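# Kit the lit insulators into the gray tote after START

## Task

First push the green START button. Then load the gray tote with exactly the insulators called for by the display standing behind the bins: a half-lit bar asks for one insulator from its bin and a fully lit bar asks for two. The display's windows nearest the bins belong to the bins close to the display, and its other windows belong to the bins farther from it. The tote must hold nothing else, no item may rest on or stick up past the tote's rim, and nothing may be left lying on the arm's mount. Items must stay put without the robot supporting them. Anything the robot is still touching at the end must not settle by more than roughly a fingernail's thickness once released; if it does, the task fails. Knocking or placing anything off the table also fails it.

## Robot and tools

Setup: one robot arm with a two-finger parallel gripper, mounted on a base that may sit on a block or post and may be tilted slightly relative to the table. Two cameras: cam_low (896x504, a fixed view) and cam_wrist (504x504 fisheye, on the hand). Every result lists the images in that order. Occasionally a loose object gets a small external shove.

Scene frame: the origin lies on the table surface directly beneath the arm base. +z is up, and +y is to the left when facing along +x. The state line reports end_effector_position in metres, end_effector_quat_wxyz, and linear/angular velocities in m/s and rad/s, all in this frame. The reported hand position gets less accurate the farther the arm reaches.

Gripper frame: the fingers point along the gripper's +z axis and close along its x axis. end_effector_position is the point midway between the pads, and the fingertips extend 17.5 mm past it. Rotation-only commands pivot about that point, which sits 25 mm off the last joint's axis toward gripper -y. A flat block also sticks out about 9 cm from that axis toward gripper -y and rotates with the hand, so keep it clear of bins, the tote and the display.

A row is 9 numbers, each in [-1, 1]: dx, dy, dz, rx, ry, rz, position, force_limit, speed.
- dx, dy, dz, rx, ry, rz are an offset, not a pose. They are expressed in the gripper's own axes and measured from the gripper pose at the start of the action. A value of 1.0 means 0.6 m of travel or 180 degrees of turn. rx, ry, rz form a single rotation vector.
- position is the finger opening: +1 is fully open (50 mm between pads), about -0.65 brings the pads together, and -1 means close until something blocks them.
- force_limit is the per-pad force cap: -1 is about 20 N, 0 is about 102 N, +1 is about 185 N. The actual grip can exceed this by up to about 17%.
- speed is how fast the finger gap changes: -1 is 20 mm/s, 0 is 85 mm/s, +1 is 150 mm/s.

execute_actions(actions): actions is a list of up to 15 actions. Each action is a list of up to 15 rows, and each row lasts one control step (1/30 s). An action always runs 15 steps, so if it has fewer rows, its final row repeats until the end. Every row in an action is an offset from that action's starting pose, not from the row before it. For the first action of a call, the starting pose is the most recent pose reported in this scene. An empty list just returns the current state and images. Per step, the commanded pose is clipped to within 70 mm and 16 degrees of the measured pose, and when position and orientation conflict, position takes priority. Large offsets therefore take several actions to complete, and whatever is left over must be commanded again. Results include step readings of end_effector_position, and HELD marks steps that were partly held back.

move(target, speed, blocking): target is one 9-number row whose offset counts from the pose in the last result that showed one. The gripper follows a straight line toward it. speed is the top path speed in m/s, from 0.002 to 0.5 (default 0.25), and turning is capped at twice that value in rad/s. A path lasts 0.5 to 10 s; anything longer stops early, short of the target. The finger values are sent when the move starts. The path does not slow down for obstacles, and the hand can lag, drift off the line, or overshoot the set speed, especially near full reach. A faster approach hits harder, and aiming past a contact presses harder. Because the arm is stiff, even a small overshoot into something firm can trigger a fault. The result adds a move: line with the ending (done, off_target, moving, held, fault), the limits that acted (paced means the pose was clipped, held means a check blocked some steps, after which the arm may speed up sharply), and the remaining distance to target. With blocking=false the result comes back after 0.5 s while the arm keeps going. Use wait(0) to check on it, or stop to end it, before sending further rows or moves.

wait(seconds): 0 to 10 s, holding the last command. An ongoing move keeps running, and the wait returns early if the move finishes.
stop(): brakes the current move to rest. Braking needs distance, more at higher speed, and the fingers keep moving.
zoom_image(camera, region): camera is cam_low or cam_wrist. region is [x0, y0, x1, y1] in pixels of that camera's latest image, at most 504x504, with the origin at the top-left. Use it to read the display bars.
show_instructions(): shows the scene's reference pages (the kitting-station pictures) and moves nothing.
finished_scene(scene): ends the given scene once the robot has held the last command. It cannot be undone. Replying without any tool call also ends everything.

Gripping: close with position -1, keep sending it, and confirm object_status is 2. Status codes: 0 = moving; 1 = stopped while opening; 2 = stopped on something while closing; 3 = reached the requested opening or the pads met, which usually means nothing is held. Any new position value resets the status to 0 for a moment. A new force_limit or speed only takes effect after a position change of at least 0.01, so to soften a grip, open first. The opening is about (250 - position_measured) x 0.202 mm.

Faults and risks: if contact torque reaches a joint's limit (waist 295, shoulder 295, elbow 139, each wrist joint 39.1 N m, including the held load), or any outside force reaches 144 N, the arm stops for 10 s, yields, and drops the rest of the call. Holding loads heats the motors. A MOTOR HOT line is the warning, and an OVER-TEMPERATURE FAULT line means the brakes have locked. A "pose unreachable" line means the clearance check, which treats the mount as part of the arm, altered or blocked the command. The elbow cannot fully straighten. Press START gently and approach slowly. Lower insulators fully inside the tote rather than dropping them from height, avoid slamming into anything, push nothing off the table, and let go so that nothing depends on the gripper to stay in place.

Each tool is called after "Call:" by a JSON object that holds its "api" and its "payload", one argument or row to a line.

Reference images:

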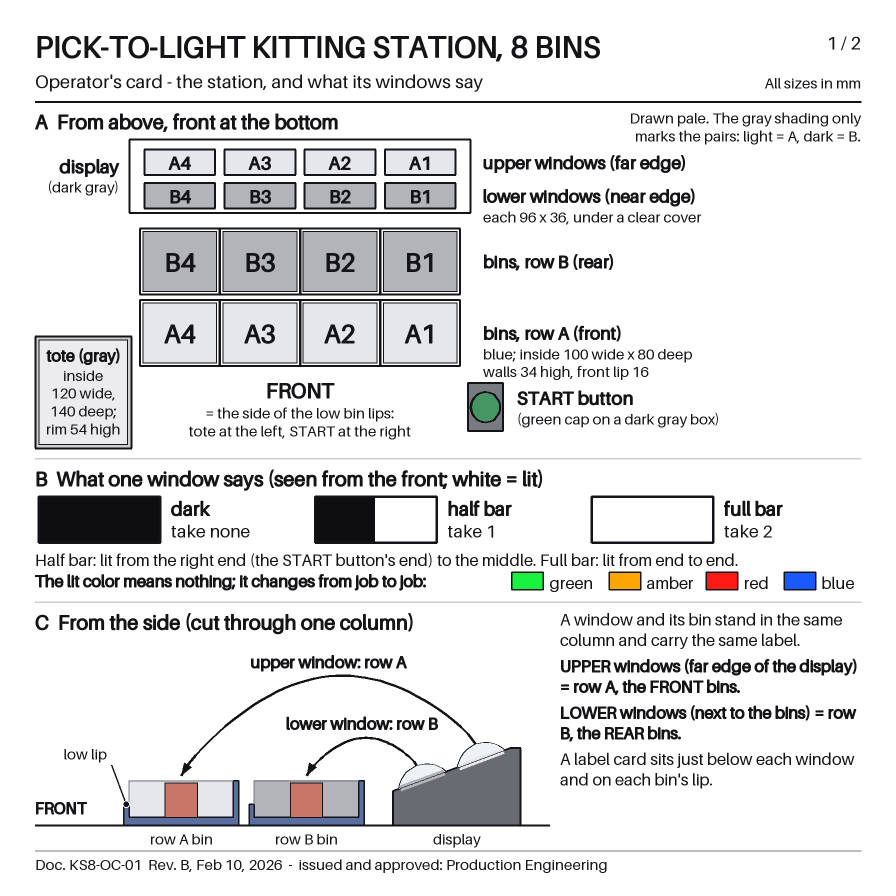

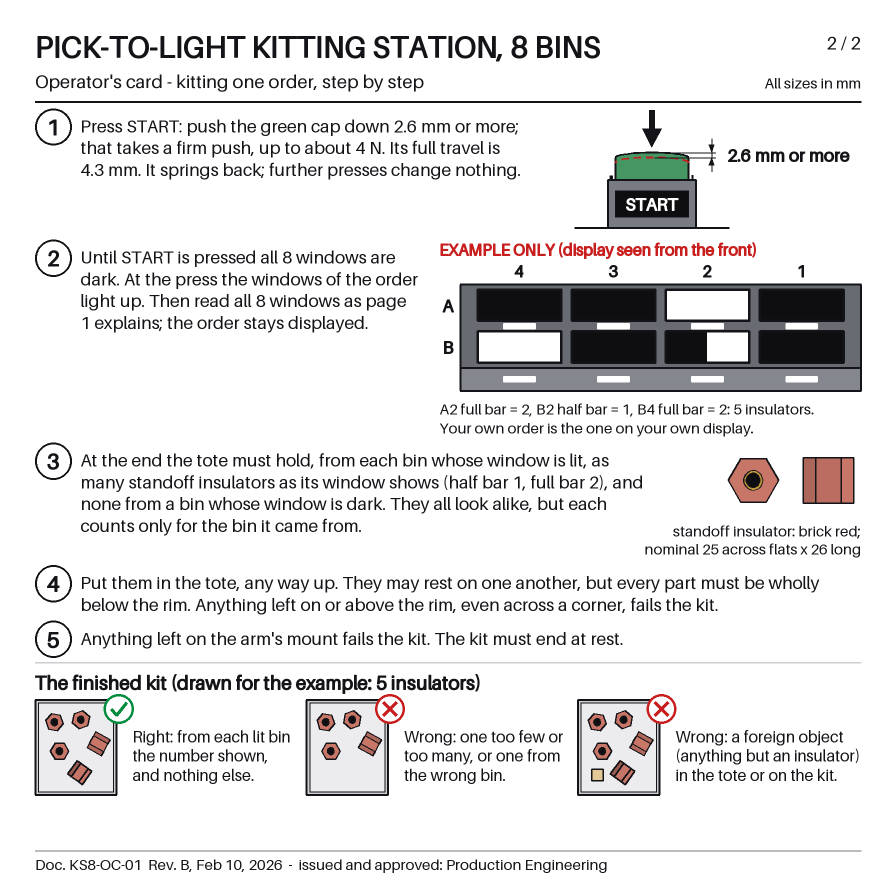

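## Session

Call:
{"api": "execute_actions", "payload": {
  "actions": []
}}

Scene clock: 0.00 s.
end_effector_position=(+0.9151, -0.3476, +0.1806) position_measured=3 object_status=3 end_effector_quat_wxyz=(+0.476, -0.293, +0.675, +0.482) end_effector_velocity=(-0.000, -0.000, -0.000) end_effector_angular_velocity=(-0.000, +0.000, +0.000)
Joint positions: [-0.727  1.056  1.124  1.3    1.787  2.858]
Joint velocities: [-0.    -0.     0.    -0.001  0.     0.   ]
Hand target: +0.915, -0.348, +0.181; +0.476, -0.293, +0.675, +0.482

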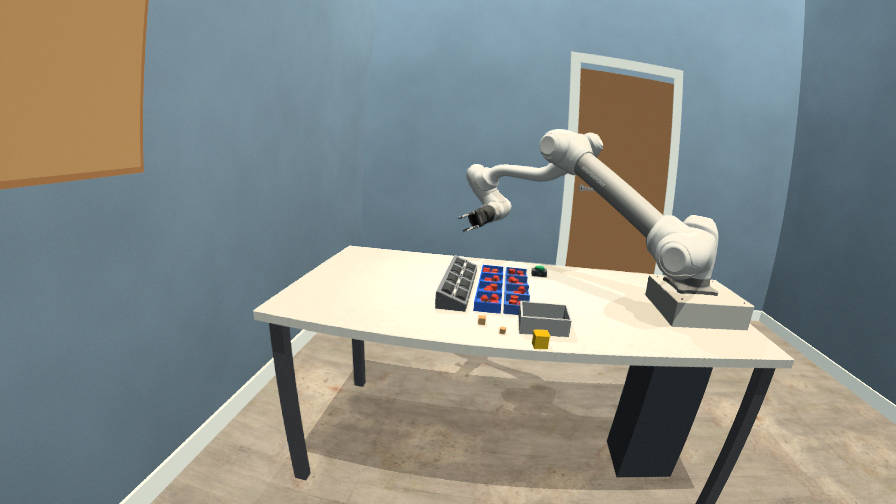

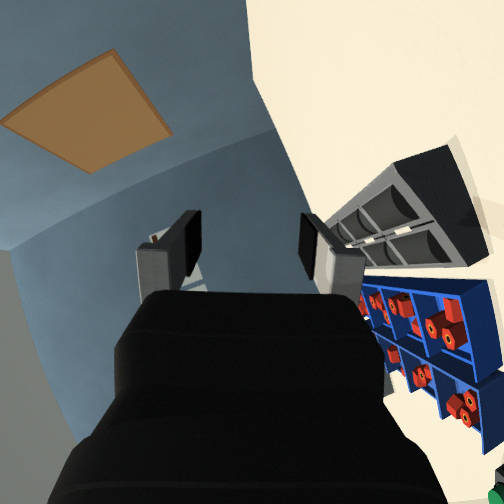

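Call:
{"api": "zoom_image", "payload": {
  "camera": "cam_low",
  "region": [400, 180, 640, 360]
}}

Region (400, 180, 640, 360) of cam_low's 896x504 image, scaled by 2.100, with more detail than that image has; it fills the top 378 rows of this view, and the rest is white.

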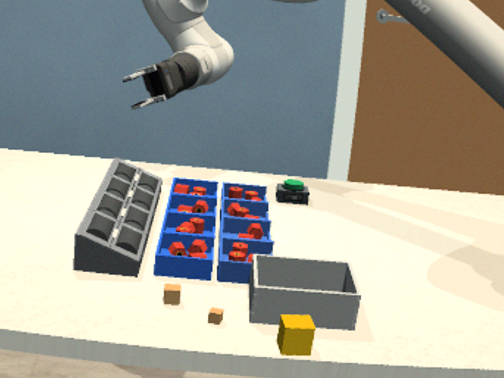

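Call:
{"api": "move", "payload": {
  "target": [-0.182, 0.603, 0.315, 0.003, 0.4833, -0.1927, 1, -0.5, 0.5],
  "speed": 0.3
}}

Scene clock: 23.37 s.
end_effector_position=(+0.7149, -0.0473, +0.3994) position_measured=3 object_status=3 end_effector_quat_wxyz=(+0.001, +0.707, -0.707, +0.000) end_effector_velocity=(-0.000, -0.001, -0.000) end_effector_angular_velocity=(-0.004, +0.000, +0.001)
Joint positions: [-0.13   0.235  1.583 -0.014  1.317  3.039]
Joint velocities: [ 0.     0.    -0.    -0.004 -0.    -0.   ]
Hand target: +0.715, -0.047, +0.399; +0.001, +0.707, -0.707, +0.000
Off the commanded pose: 0.001 m, 0 deg.
move: done

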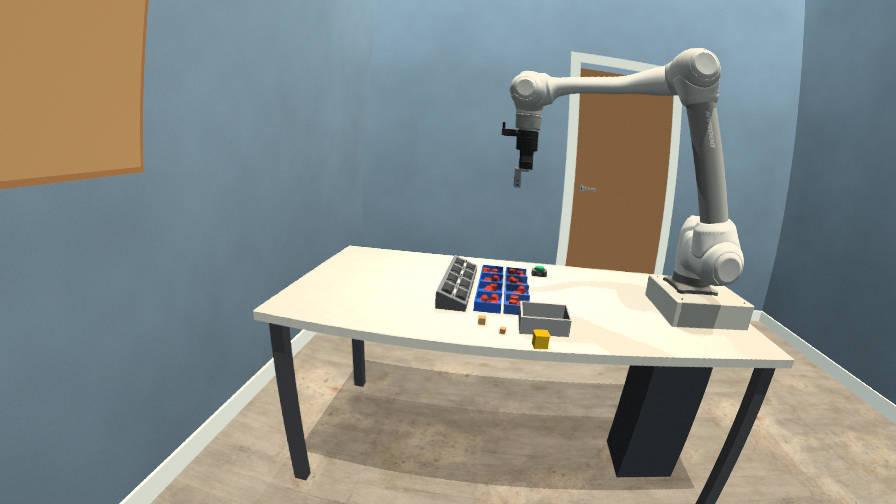

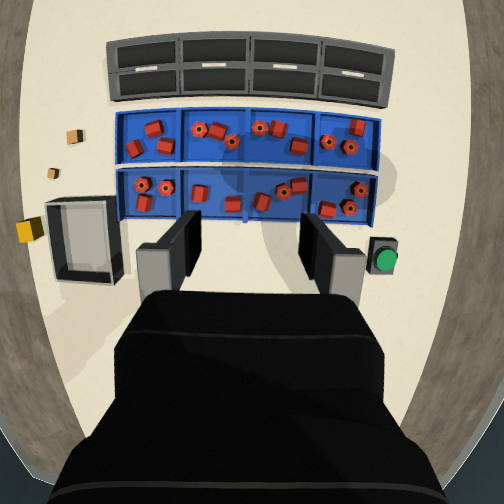

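Call:
{"api": "zoom_image", "payload": {
  "camera": "cam_wrist",
  "region": [0, 20, 252, 300]
}}

Call:
{"api": "zoom_image", "payload": {
  "camera": "cam_wrist",
  "region": [200, 20, 452, 300]
}}

Region (0, 20, 252, 300) of cam_wrist's 504x504 image, scaled by 1.800, with more detail than that image has; it fills the left 454 columns of this view, and the rest is white.

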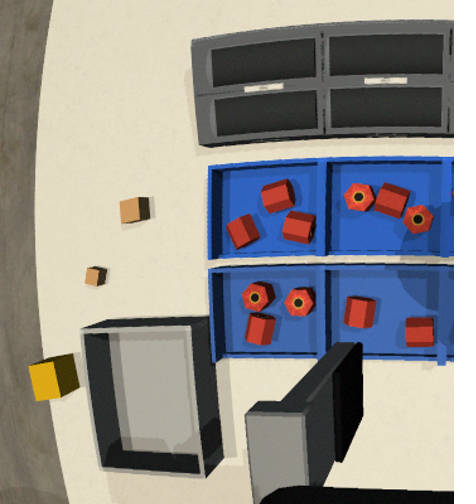

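Region (200, 20, 452, 300) of cam_wrist's 504x504 image, scaled by 1.800, with more detail than that image has; it fills the left 454 columns of this view, and the rest is white.

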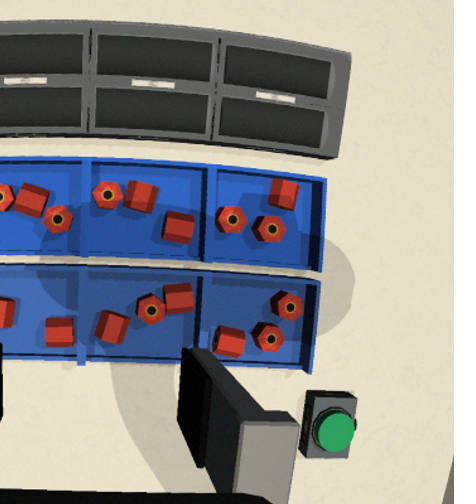

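Call:
{"api": "move", "payload": {
  "target": [0.405, 0.242, 0.333, 0, 0, 0, 1, -0.5, 0.5],
  "speed": 0.3
}}

Scene clock: 49.47 s.
end_effector_position=(+0.5696, -0.2899, +0.1999) position_measured=3 object_status=3 end_effector_quat_wxyz=(+0.000, +0.707, -0.707, -0.000) end_effector_velocity=(+0.000, -0.000, -0.000) end_effector_angular_velocity=(-0.001, +0.000, -0.000)
Joint positions: [-0.563  0.261  1.941 -0.011  0.927  2.609]
Joint velocities: [-0.     0.001 -0.    -0.001 -0.001  0.   ]
Hand target: +0.570, -0.290, +0.200; +0.000, +0.707, -0.707, -0.000
Off the commanded pose: 0.001 m, 0 deg.
move: done

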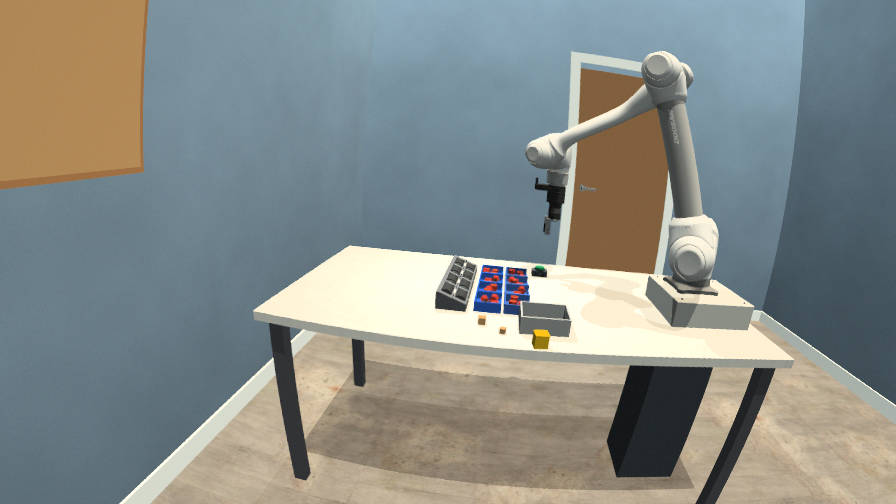

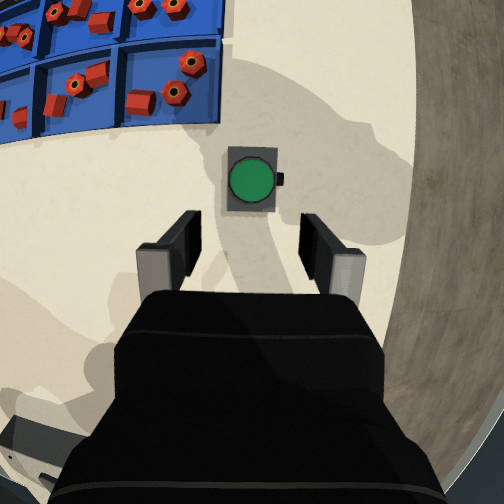

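Call:
{"api": "move", "payload": {
  "target": [0.0, -0.0367, 0.1667, 0, 0, 0, 1, -0.5, 0.5],
  "speed": 0.2
}}

Scene clock: 64.57 s.
end_effector_position=(+0.5915, -0.2899, +0.1000) position_measured=3 object_status=3 end_effector_quat_wxyz=(+0.000, +0.707, -0.707, -0.000) end_effector_velocity=(+0.002, -0.001, +0.001) end_effector_angular_velocity=(-0.001, -0.002, +0.000)
Joint positions: [-0.546  0.403  1.969 -0.013  0.758  2.629]
Joint velocities: [-0.     0.001 -0.003  0.    -0.    -0.001]
Hand target: +0.592, -0.290, +0.100; +0.000, +0.707, -0.707, -0.000
Off the commanded pose: 0.000 m, 0 deg.
move: done

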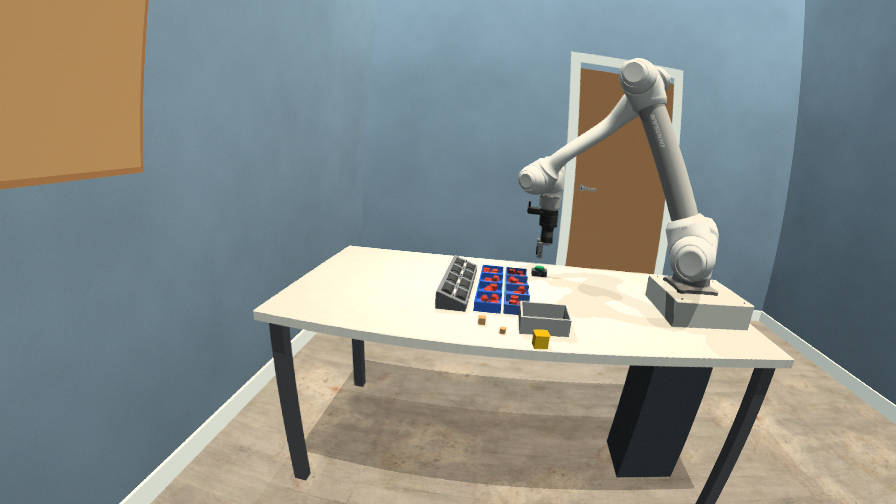

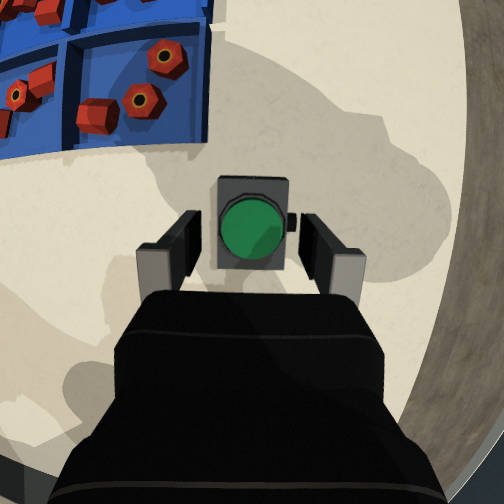

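Call:
{"api": "zoom_image", "payload": {
  "camera": "cam_wrist",
  "region": [130, 160, 370, 300]
}}

Call:
{"api": "zoom_image", "payload": {
  "camera": "cam_low",
  "region": [500, 200, 600, 290]
}}

Region (130, 160, 370, 300) of cam_wrist's 504x504 image, scaled by 2.100, with more detail than that image has; it fills the top 294 rows of this view, and the rest is white.

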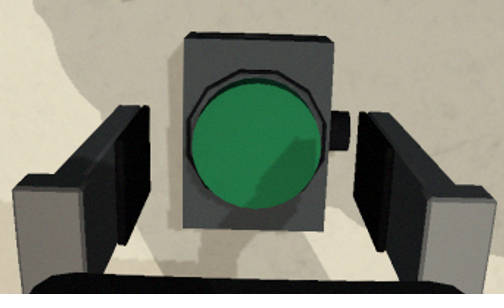

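Region (500, 200, 600, 290) of cam_low's 896x504 image, scaled by 5.040, with more detail than that image has; it fills the top 454 rows of this view, and the rest is white.

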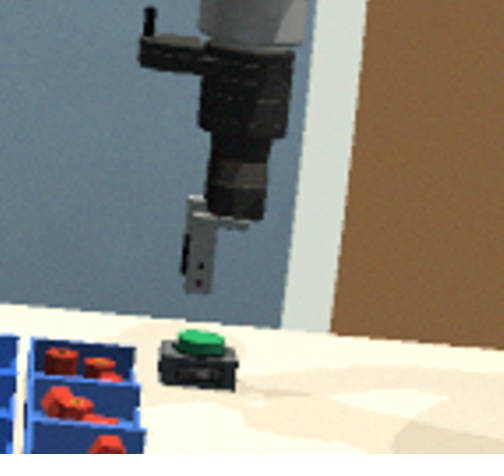

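Call:
{"api": "move", "payload": {
  "target": [0.0, 0.0133, 0.05, 0, 0, 0, -1, -0.5, 1],
  "speed": 0.1
}}

Call:
{"api": "zoom_image", "payload": {
  "camera": "cam_low",
  "region": [510, 230, 570, 284]
}}

Scene clock: 86.60 s.
end_effector_position=(+0.5835, -0.2899, +0.0700) position_measured=252 object_status=3 end_effector_quat_wxyz=(+0.000, +0.707, -0.707, -0.000) end_effector_velocity=(-0.000, +0.000, -0.000) end_effector_angular_velocity=(+0.000, +0.001, +0.002)
Joint positions: [-0.553  0.434  1.997 -0.014  0.699  2.623]
Joint velocities: [-0.     0.     0.    -0.001  0.001 -0.002]
Hand target: +0.584, -0.290, +0.070; +0.000, +0.707, -0.707, -0.000
Off the commanded pose: 0.000 m, 0 deg.
move: done

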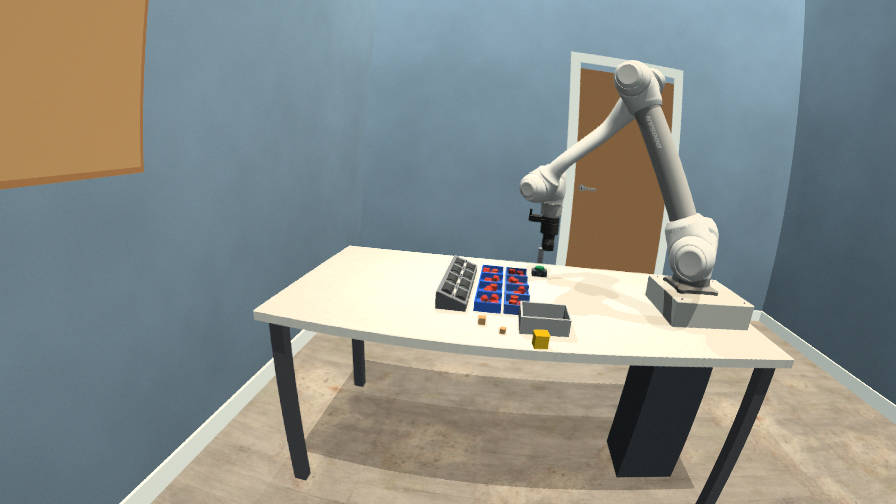

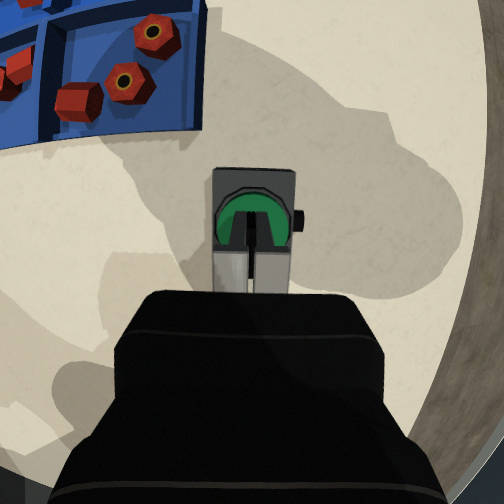

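Region (510, 230, 570, 284) of cam_low's 896x504 image, scaled by 8.400, with more detail than that image has; it fills the top 454 rows of this view, and the rest is white.

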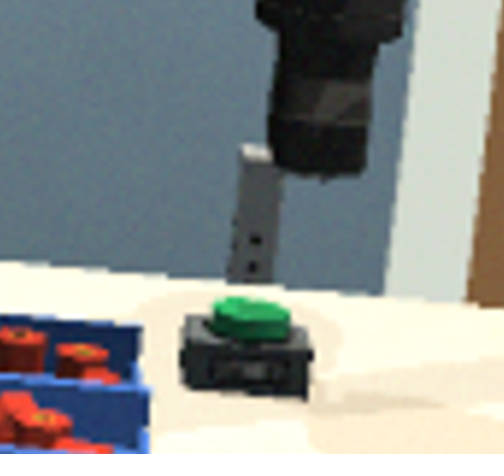

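Call:
{"api": "move", "payload": {
  "target": [0.0, 0.0, 0.015, 0, 0, 0, -1, -0.5, 1],
  "speed": 0.03
}}

Call:
{"api": "zoom_image", "payload": {
  "camera": "cam_low",
  "region": [510, 230, 570, 284]
}}

Scene clock: 94.53 s.
end_effector_position=(+0.5835, -0.2899, +0.0610) position_measured=252 object_status=3 end_effector_quat_wxyz=(+0.000, +0.707, -0.707, -0.000) end_effector_velocity=(-0.000, +0.000, -0.000) end_effector_angular_velocity=(+0.000, +0.000, +0.001)
Joint positions: [-0.553  0.446  2.001 -0.014  0.684  2.623]
Joint velocities: [ 0.  0.  0.  0.  0. -0.]
Hand target: +0.584, -0.290, +0.061; +0.000, +0.707, -0.707, -0.000
Off the commanded pose: 0.000 m, 0 deg.
move: done

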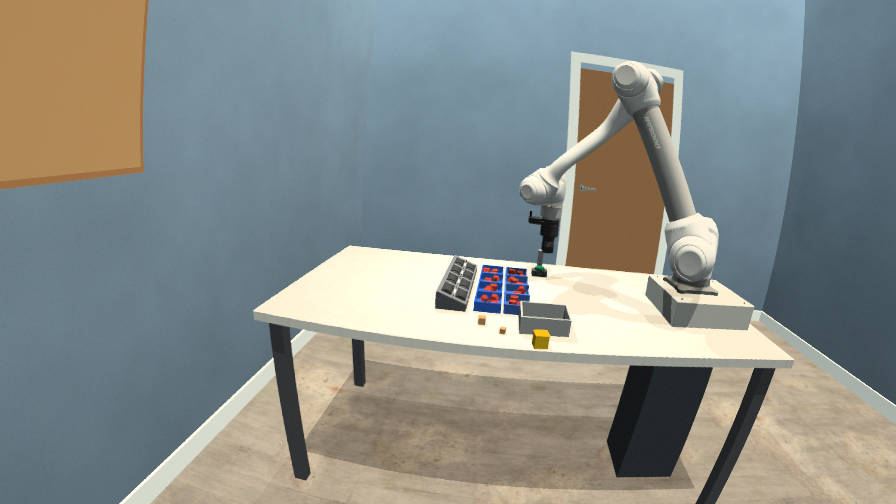

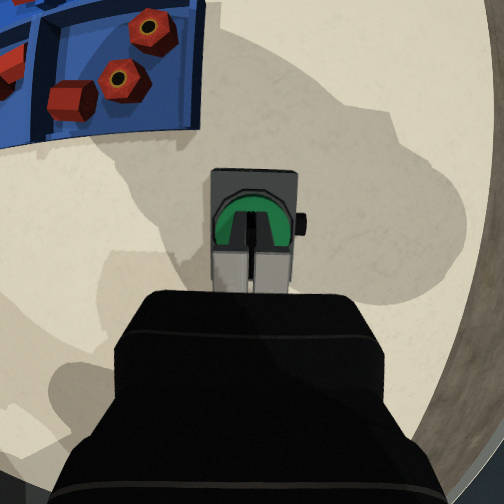

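Region (510, 230, 570, 284) of cam_low's 896x504 image, scaled by 8.400, with more detail than that image has; it fills the top 454 rows of this view, and the rest is white.

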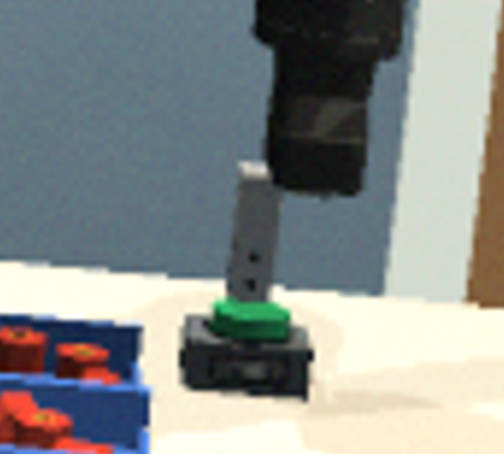

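Call:
{"api": "move", "payload": {
  "target": [0.0, 0.0, 0.0075, 0, 0, 0, -1, -0.5, 1],
  "speed": 0.015
}}

Call:
{"api": "zoom_image", "payload": {
  "camera": "cam_low",
  "region": [510, 230, 570, 284]
}}

Scene clock: 98.10 s.
end_effector_position=(+0.5835, -0.2899, +0.0565) position_measured=252 object_status=3 end_effector_quat_wxyz=(+0.000, +0.707, -0.707, -0.000) end_effector_velocity=(-0.000, -0.000, -0.000) end_effector_angular_velocity=(-0.001, +0.001, +0.000)
Joint positions: [-0.553  0.452  2.003 -0.014  0.676  2.623]
Joint velocities: [-0.     0.    -0.    -0.002  0.     0.001]
Hand target: +0.584, -0.290, +0.057; +0.000, +0.707, -0.707, -0.000
Off the commanded pose: 0.000 m, 0 deg.
move: done

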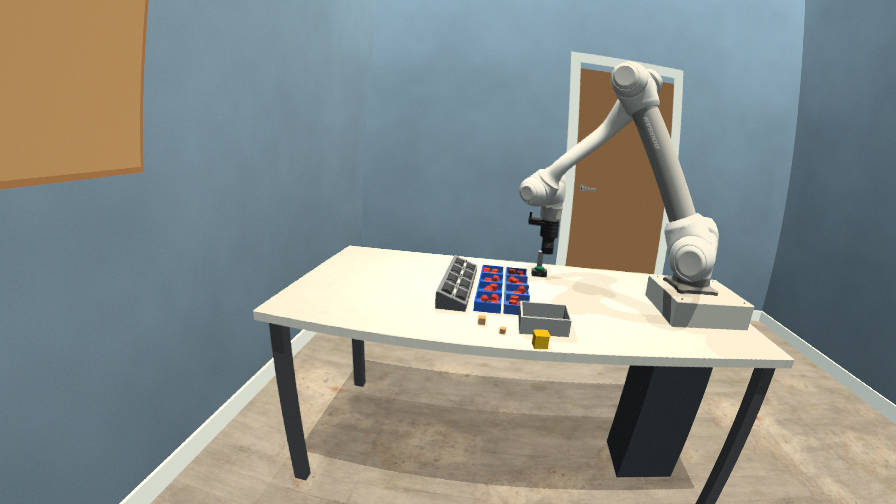

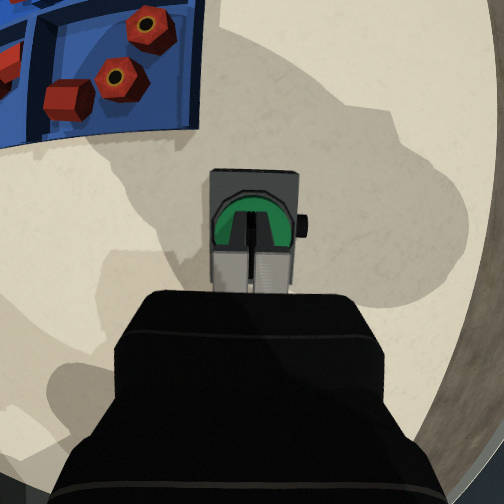

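Region (510, 230, 570, 284) of cam_low's 896x504 image, scaled by 8.400, with more detail than that image has; it fills the top 454 rows of this view, and the rest is white.

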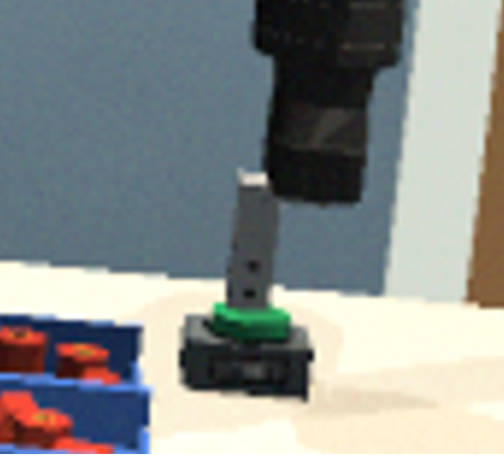

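Call:
{"api": "move", "payload": {
  "target": [0.0, 0.0, 0.005, 0, 0, 0, -1, -0.5, 1],
  "speed": 0.01
}}

Call:
{"api": "zoom_image", "payload": {
  "camera": "cam_low",
  "region": [510, 230, 570, 284]
}}

Scene clock: 104.70 s.
end_effector_position=(+0.5836, -0.2899, +0.0536) position_measured=252 object_status=3 end_effector_quat_wxyz=(+0.000, +0.707, -0.707, -0.000) end_effector_velocity=(+0.000, -0.001, -0.000) end_effector_angular_velocity=(-0.002, -0.001, +0.001)
Joint positions: [-0.553  0.456  2.004 -0.014  0.67   2.623]
Joint velocities: [-0.     0.     0.    -0.001 -0.002  0.   ]
Hand target: +0.584, -0.290, +0.054; +0.000, +0.707, -0.707, -0.000
Off the commanded pose: 0.000 m, 0 deg.
move: done

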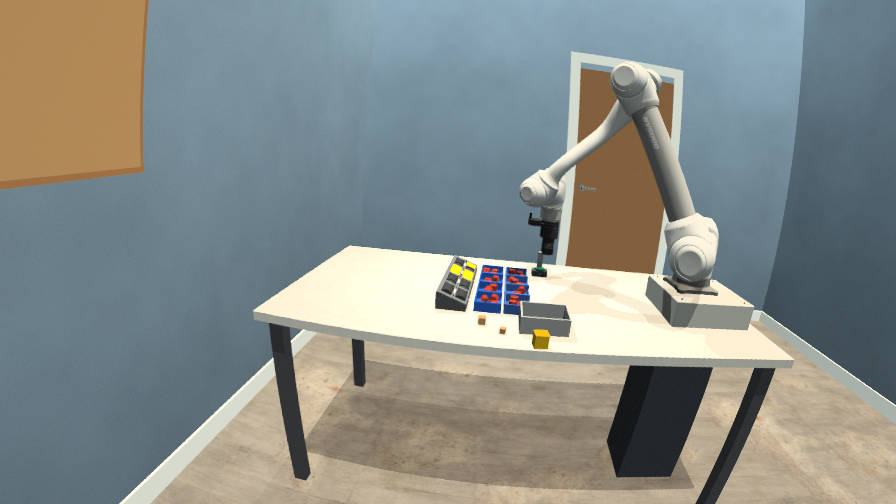

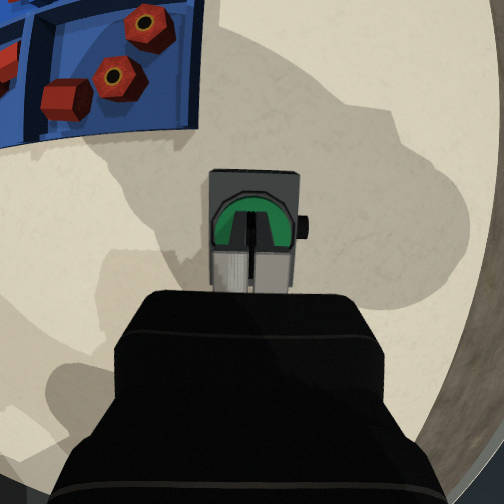

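Region (510, 230, 570, 284) of cam_low's 896x504 image, scaled by 8.400, with more detail than that image has; it fills the top 454 rows of this view, and the rest is white.

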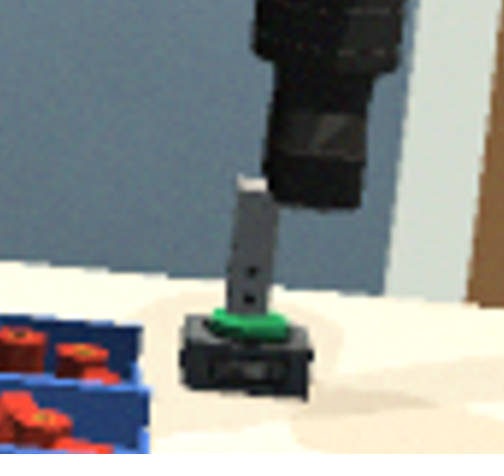

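Call:
{"api": "zoom_image", "payload": {
  "camera": "cam_low",
  "region": [425, 245, 545, 325]
}}

Region (425, 245, 545, 325) of cam_low's 896x504 image, scaled by 4.200, with more detail than that image has.

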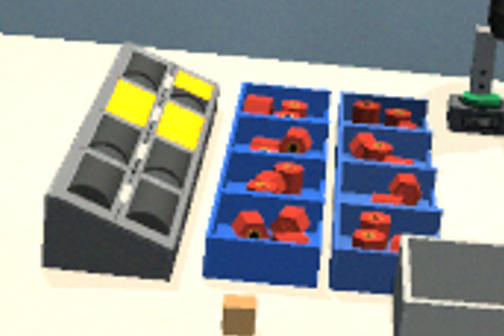

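Call:
{"api": "move", "payload": {
  "target": [-0.267, -0.2, -0.3, 0, 0, 0, -1, -0.5, 1],
  "speed": 0.3
}}

Scene clock: 131.57 s.
end_effector_position=(+0.7035, -0.1300, +0.2335) position_measured=252 object_status=3 end_effector_quat_wxyz=(+0.001, +0.707, -0.707, +0.000) end_effector_velocity=(+0.001, +0.000, -0.001) end_effector_angular_velocity=(+0.001, -0.001, +0.000)
Joint positions: [-0.255  0.337  1.767 -0.015  1.029  2.918]
Joint velocities: [ 0.     0.001 -0.001  0.002 -0.001 -0.001]
Hand target: +0.704, -0.130, +0.233; +0.001, +0.707, -0.707, -0.000
Off the commanded pose: 0.000 m, 0 deg.
move: done

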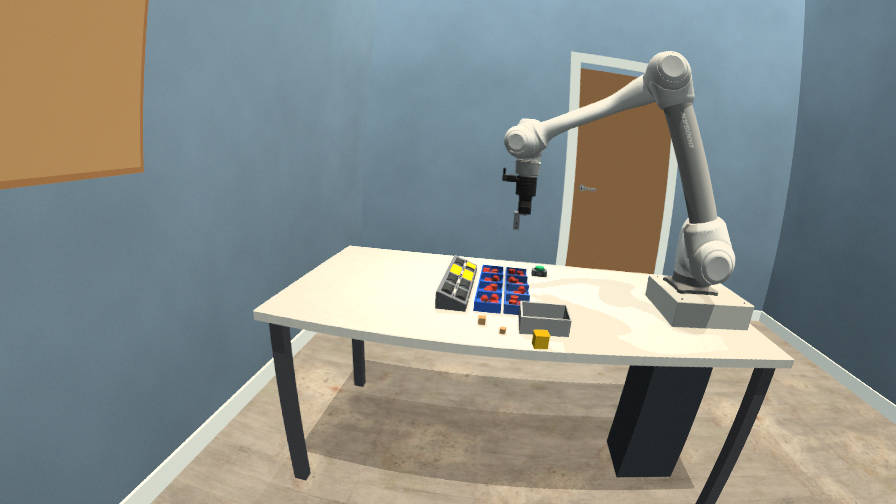

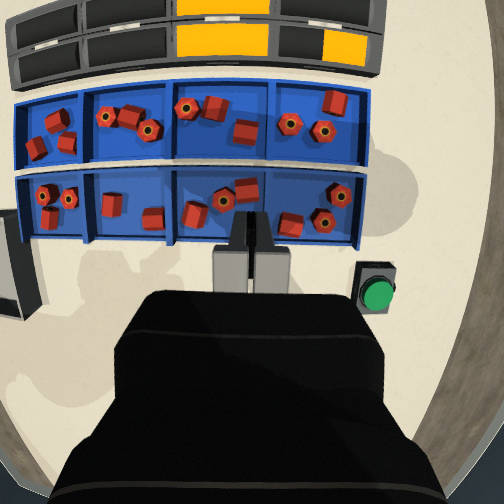

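Call:
{"api": "zoom_image", "payload": {
  "camera": "cam_wrist",
  "region": [160, 70, 380, 250]
}}

Region (160, 70, 380, 250) of cam_wrist's 504x504 image, scaled by 2.291, with more detail than that image has; it fills the top 412 rows of this view, and the rest is white.

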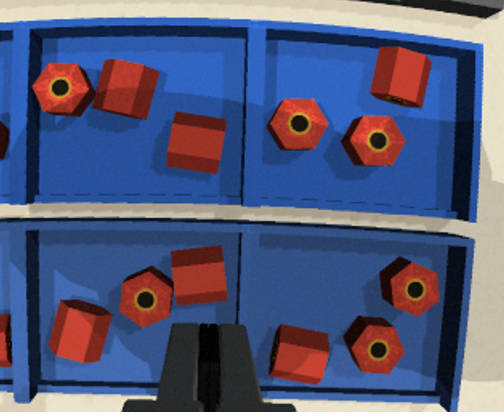

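Call:
{"api": "move", "payload": {
  "target": [0.0683, -0.1192, 0.2225, 0, 0, -0.5, 0.67, -0.5, 0.5],
  "speed": 0.45
}}

Scene clock: 186.80 s.
end_effector_position=(+0.7751, -0.1712, +0.1003) position_measured=52 object_status=3 end_effector_quat_wxyz=(+0.001, +1.000, -0.000, -0.000) end_effector_velocity=(+0.000, +0.000, -0.000) end_effector_angular_velocity=(+0.001, -0.000, +0.002)
Joint positions: [-0.31   0.605  1.621 -0.015  0.906  1.294]
Joint velocities: [-0.     0.001 -0.     0.001 -0.001 -0.002]
Hand target: +0.775, -0.171, +0.100; +0.001, +1.000, -0.000, -0.000
Off the commanded pose: 0.000 m, 0 deg.
move: done

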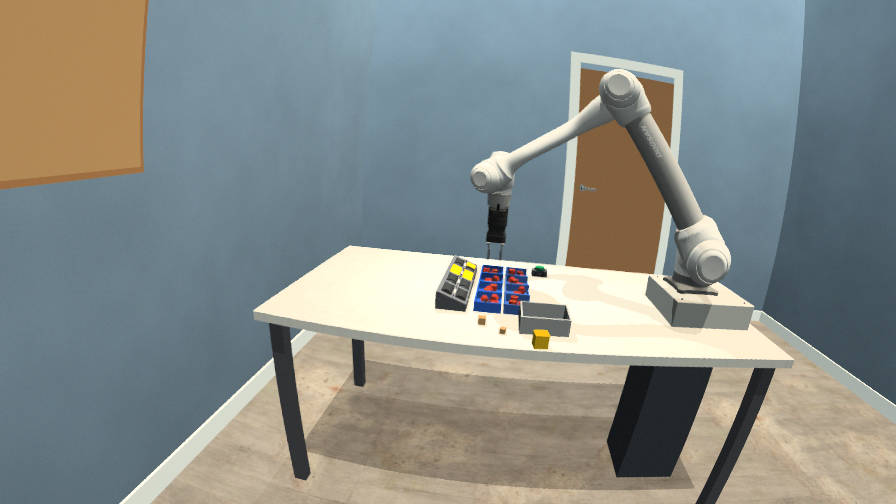

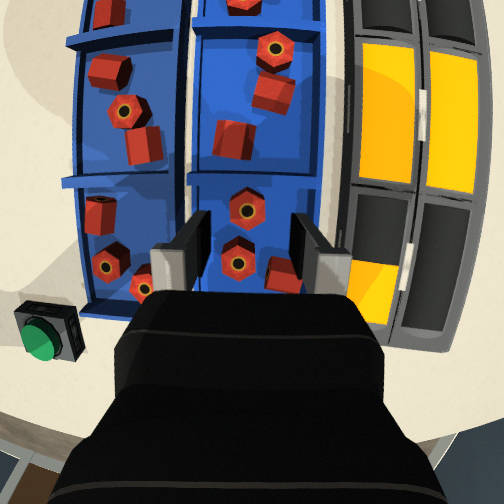

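Call:
{"api": "zoom_image", "payload": {
  "camera": "cam_wrist",
  "region": [150, 20, 350, 300]
}}

Region (150, 20, 350, 300) of cam_wrist's 504x504 image, scaled by 1.800, with more detail than that image has; it fills the left 360 columns of this view, and the rest is white.

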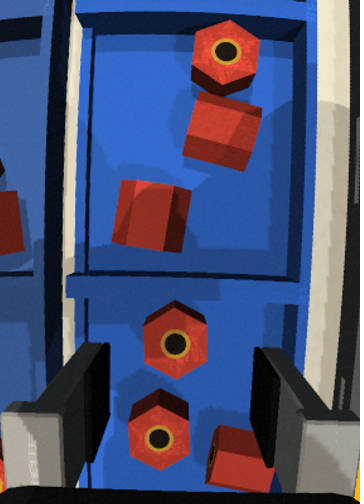

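Call:
{"api": "move", "payload": {
  "target": [-0.0045, -0.0022, 0.1133, 0, 0, 0, 0.67, -0.5, 0.5],
  "speed": 0.1
}}

Scene clock: 197.67 s.
end_effector_position=(+0.7725, -0.1699, +0.0324) position_measured=52 object_status=3 end_effector_quat_wxyz=(+0.001, +1.000, -0.000, -0.000) end_effector_velocity=(+0.000, -0.000, -0.000) end_effector_angular_velocity=(-0.001, -0.000, +0.000)
Joint positions: [-0.31   0.674  1.652 -0.017  0.806  1.296]
Joint velocities: [-0.     0.     0.    -0.001 -0.001  0.   ]
Hand target: +0.772, -0.170, +0.032; +0.001, +1.000, -0.000, -0.000
Off the commanded pose: 0.000 m, 0 deg.
move: done

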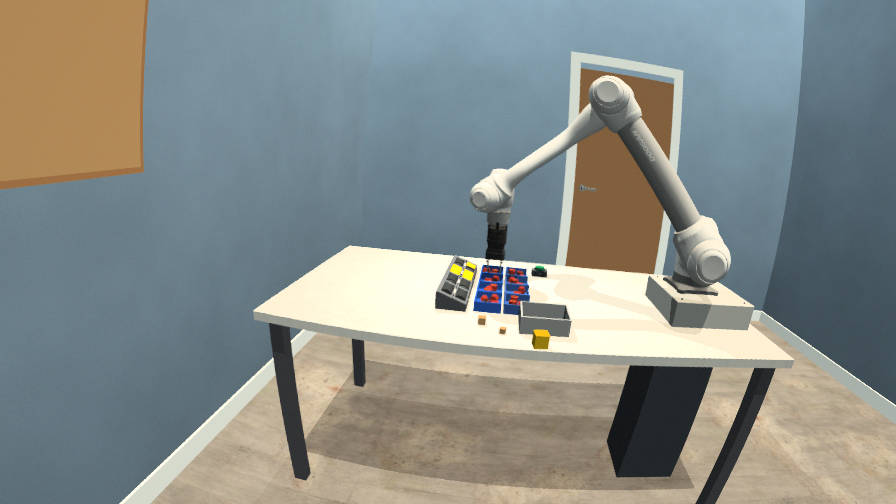

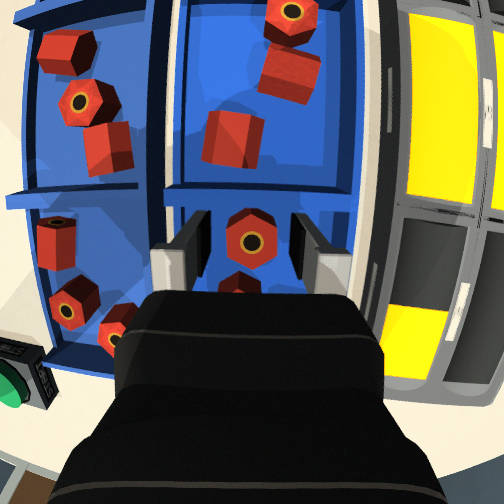

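Call:
{"api": "execute_actions", "payload": {
  "actions": [
    [[0,0,0,0,0,0,-1,-0.7,0]]
  ]
}}

Scene clock: 200.93 s.
end_effector_position=(+0.7725, -0.1699, +0.0323) position_measured=137 object_status=2 end_effector_quat_wxyz=(+0.001, +1.000, -0.000, -0.000) end_effector_velocity=(+0.000, +0.000, +0.000) end_effector_angular_velocity=(+0.000, -0.000, +0.001)
Joint positions: [-0.31   0.674  1.652 -0.017  0.806  1.296]
Joint velocities: [ 0.    -0.    -0.     0.     0.    -0.001]
Hand target: +0.773, -0.170, +0.032; +0.001, +1.000, -0.000, -0.000
Off the commanded pose: 0.000 m, 0 deg.
Step readings (end_effector_position):
0: (+0.7725, -0.1699, +0.0323)
1: (+0.7725, -0.1699, +0.0323)
2: (+0.7725, -0.1699, +0.0323)
4: (+0.7725, -0.1699, +0.0323)
8: (+0.7725, -0.1699, +0.0323)
15: end_effector_position above

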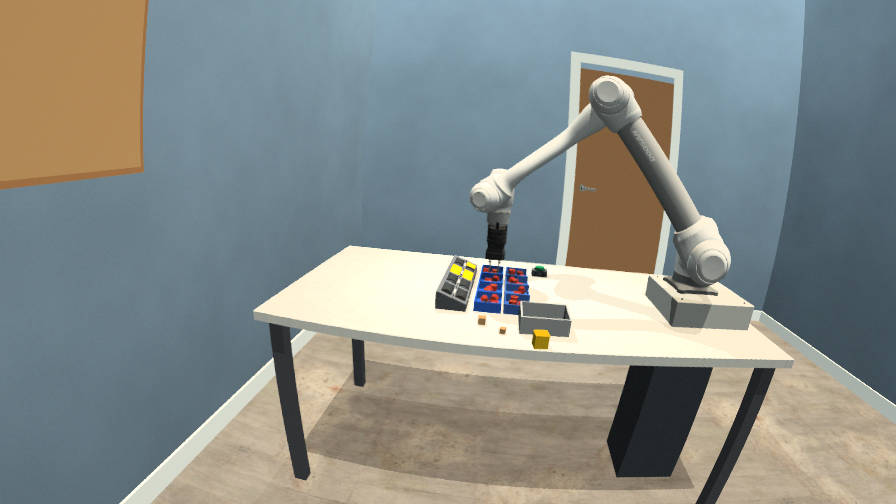

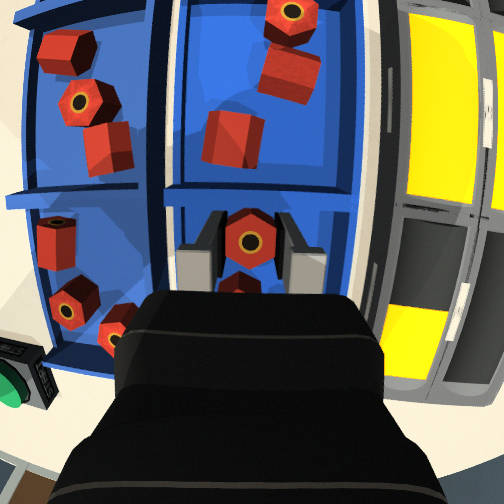

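Call:
{"api": "move", "payload": {
  "target": [0, 0, -0.12, 0, 0, 0, -1, -0.7, 0],
  "speed": 0.2
}}

Call:
{"api": "move", "payload": {
  "target": [-0.2008, -0.75, 0, 0, 0, 0, -1, -0.7, 0],
  "speed": 0.4
}}

Scene clock: 210.13 s.
end_effector_position=(+0.7724, -0.1698, +0.1042) position_measured=137 object_status=2 end_effector_quat_wxyz=(+0.001, +1.000, -0.000, -0.000) end_effector_velocity=(+0.000, -0.000, +0.001) end_effector_angular_velocity=(+0.001, -0.001, -0.003)
Joint positions: [-0.309  0.598  1.626 -0.015  0.909  1.295]
Joint velocities: [-0.    -0.001 -0.     0.001  0.     0.001]
Hand target: +0.772, -0.170, +0.104; +0.001, +1.000, -0.000, -0.000
Off the commanded pose: 0.000 m, 0 deg.
move: done

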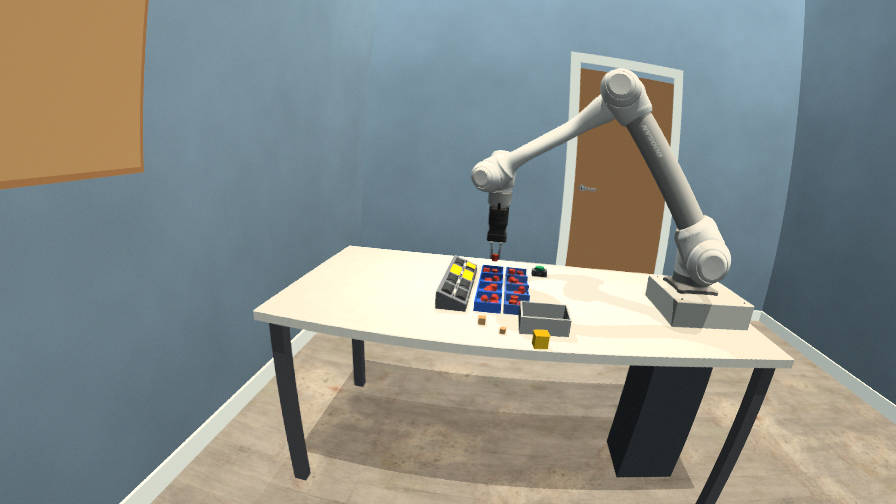

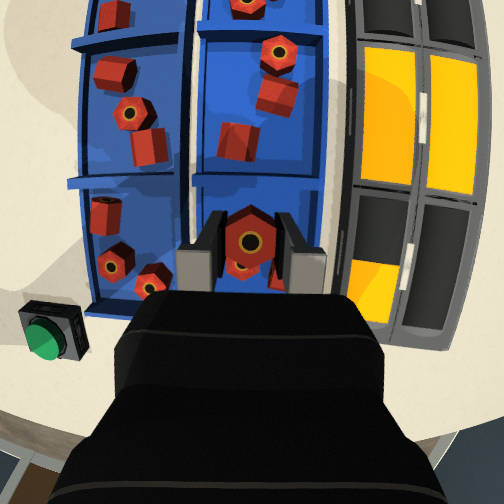

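Scene clock: 211.77 s.
end_effector_position=(+0.6523, +0.2795, +0.1034) position_measured=137 object_status=2 end_effector_quat_wxyz=(+0.001, +1.000, -0.000, -0.000) end_effector_velocity=(-0.000, -0.000, -0.000) end_effector_angular_velocity=(-0.000, +0.000, +0.001)
Joint positions: [ 0.307  0.489  1.834 -0.023  0.819  1.917]
Joint velocities: [-0.     0.    -0.     0.     0.001 -0.001]
Hand target: +0.652, +0.280, +0.103; +0.001, +1.000, -0.000, -0.000
Off the commanded pose: 0.001 m, 0 deg.
move: done

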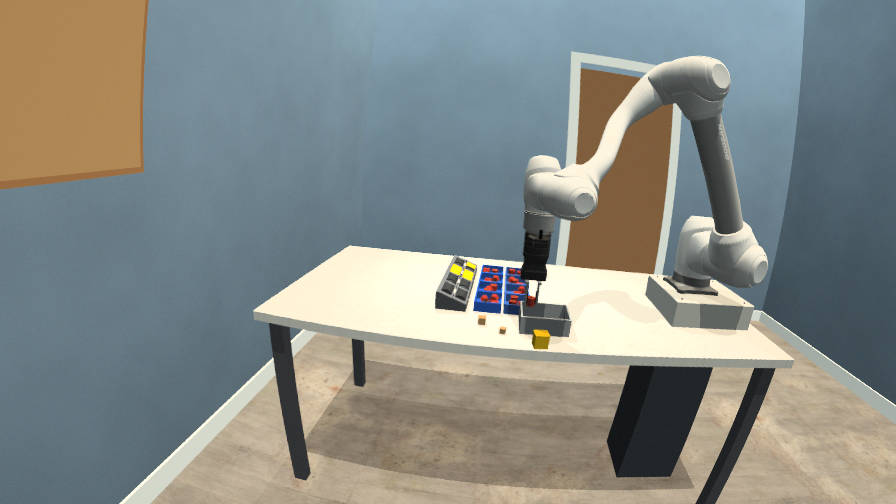

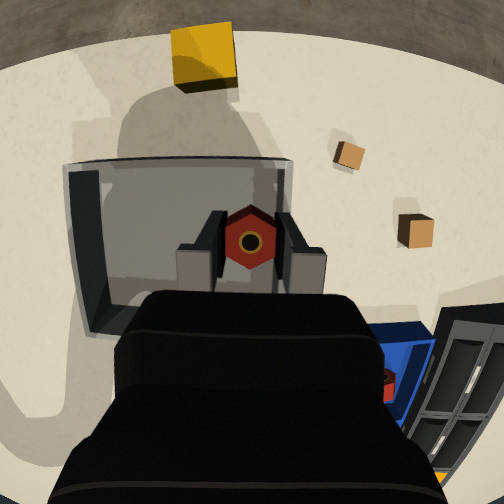

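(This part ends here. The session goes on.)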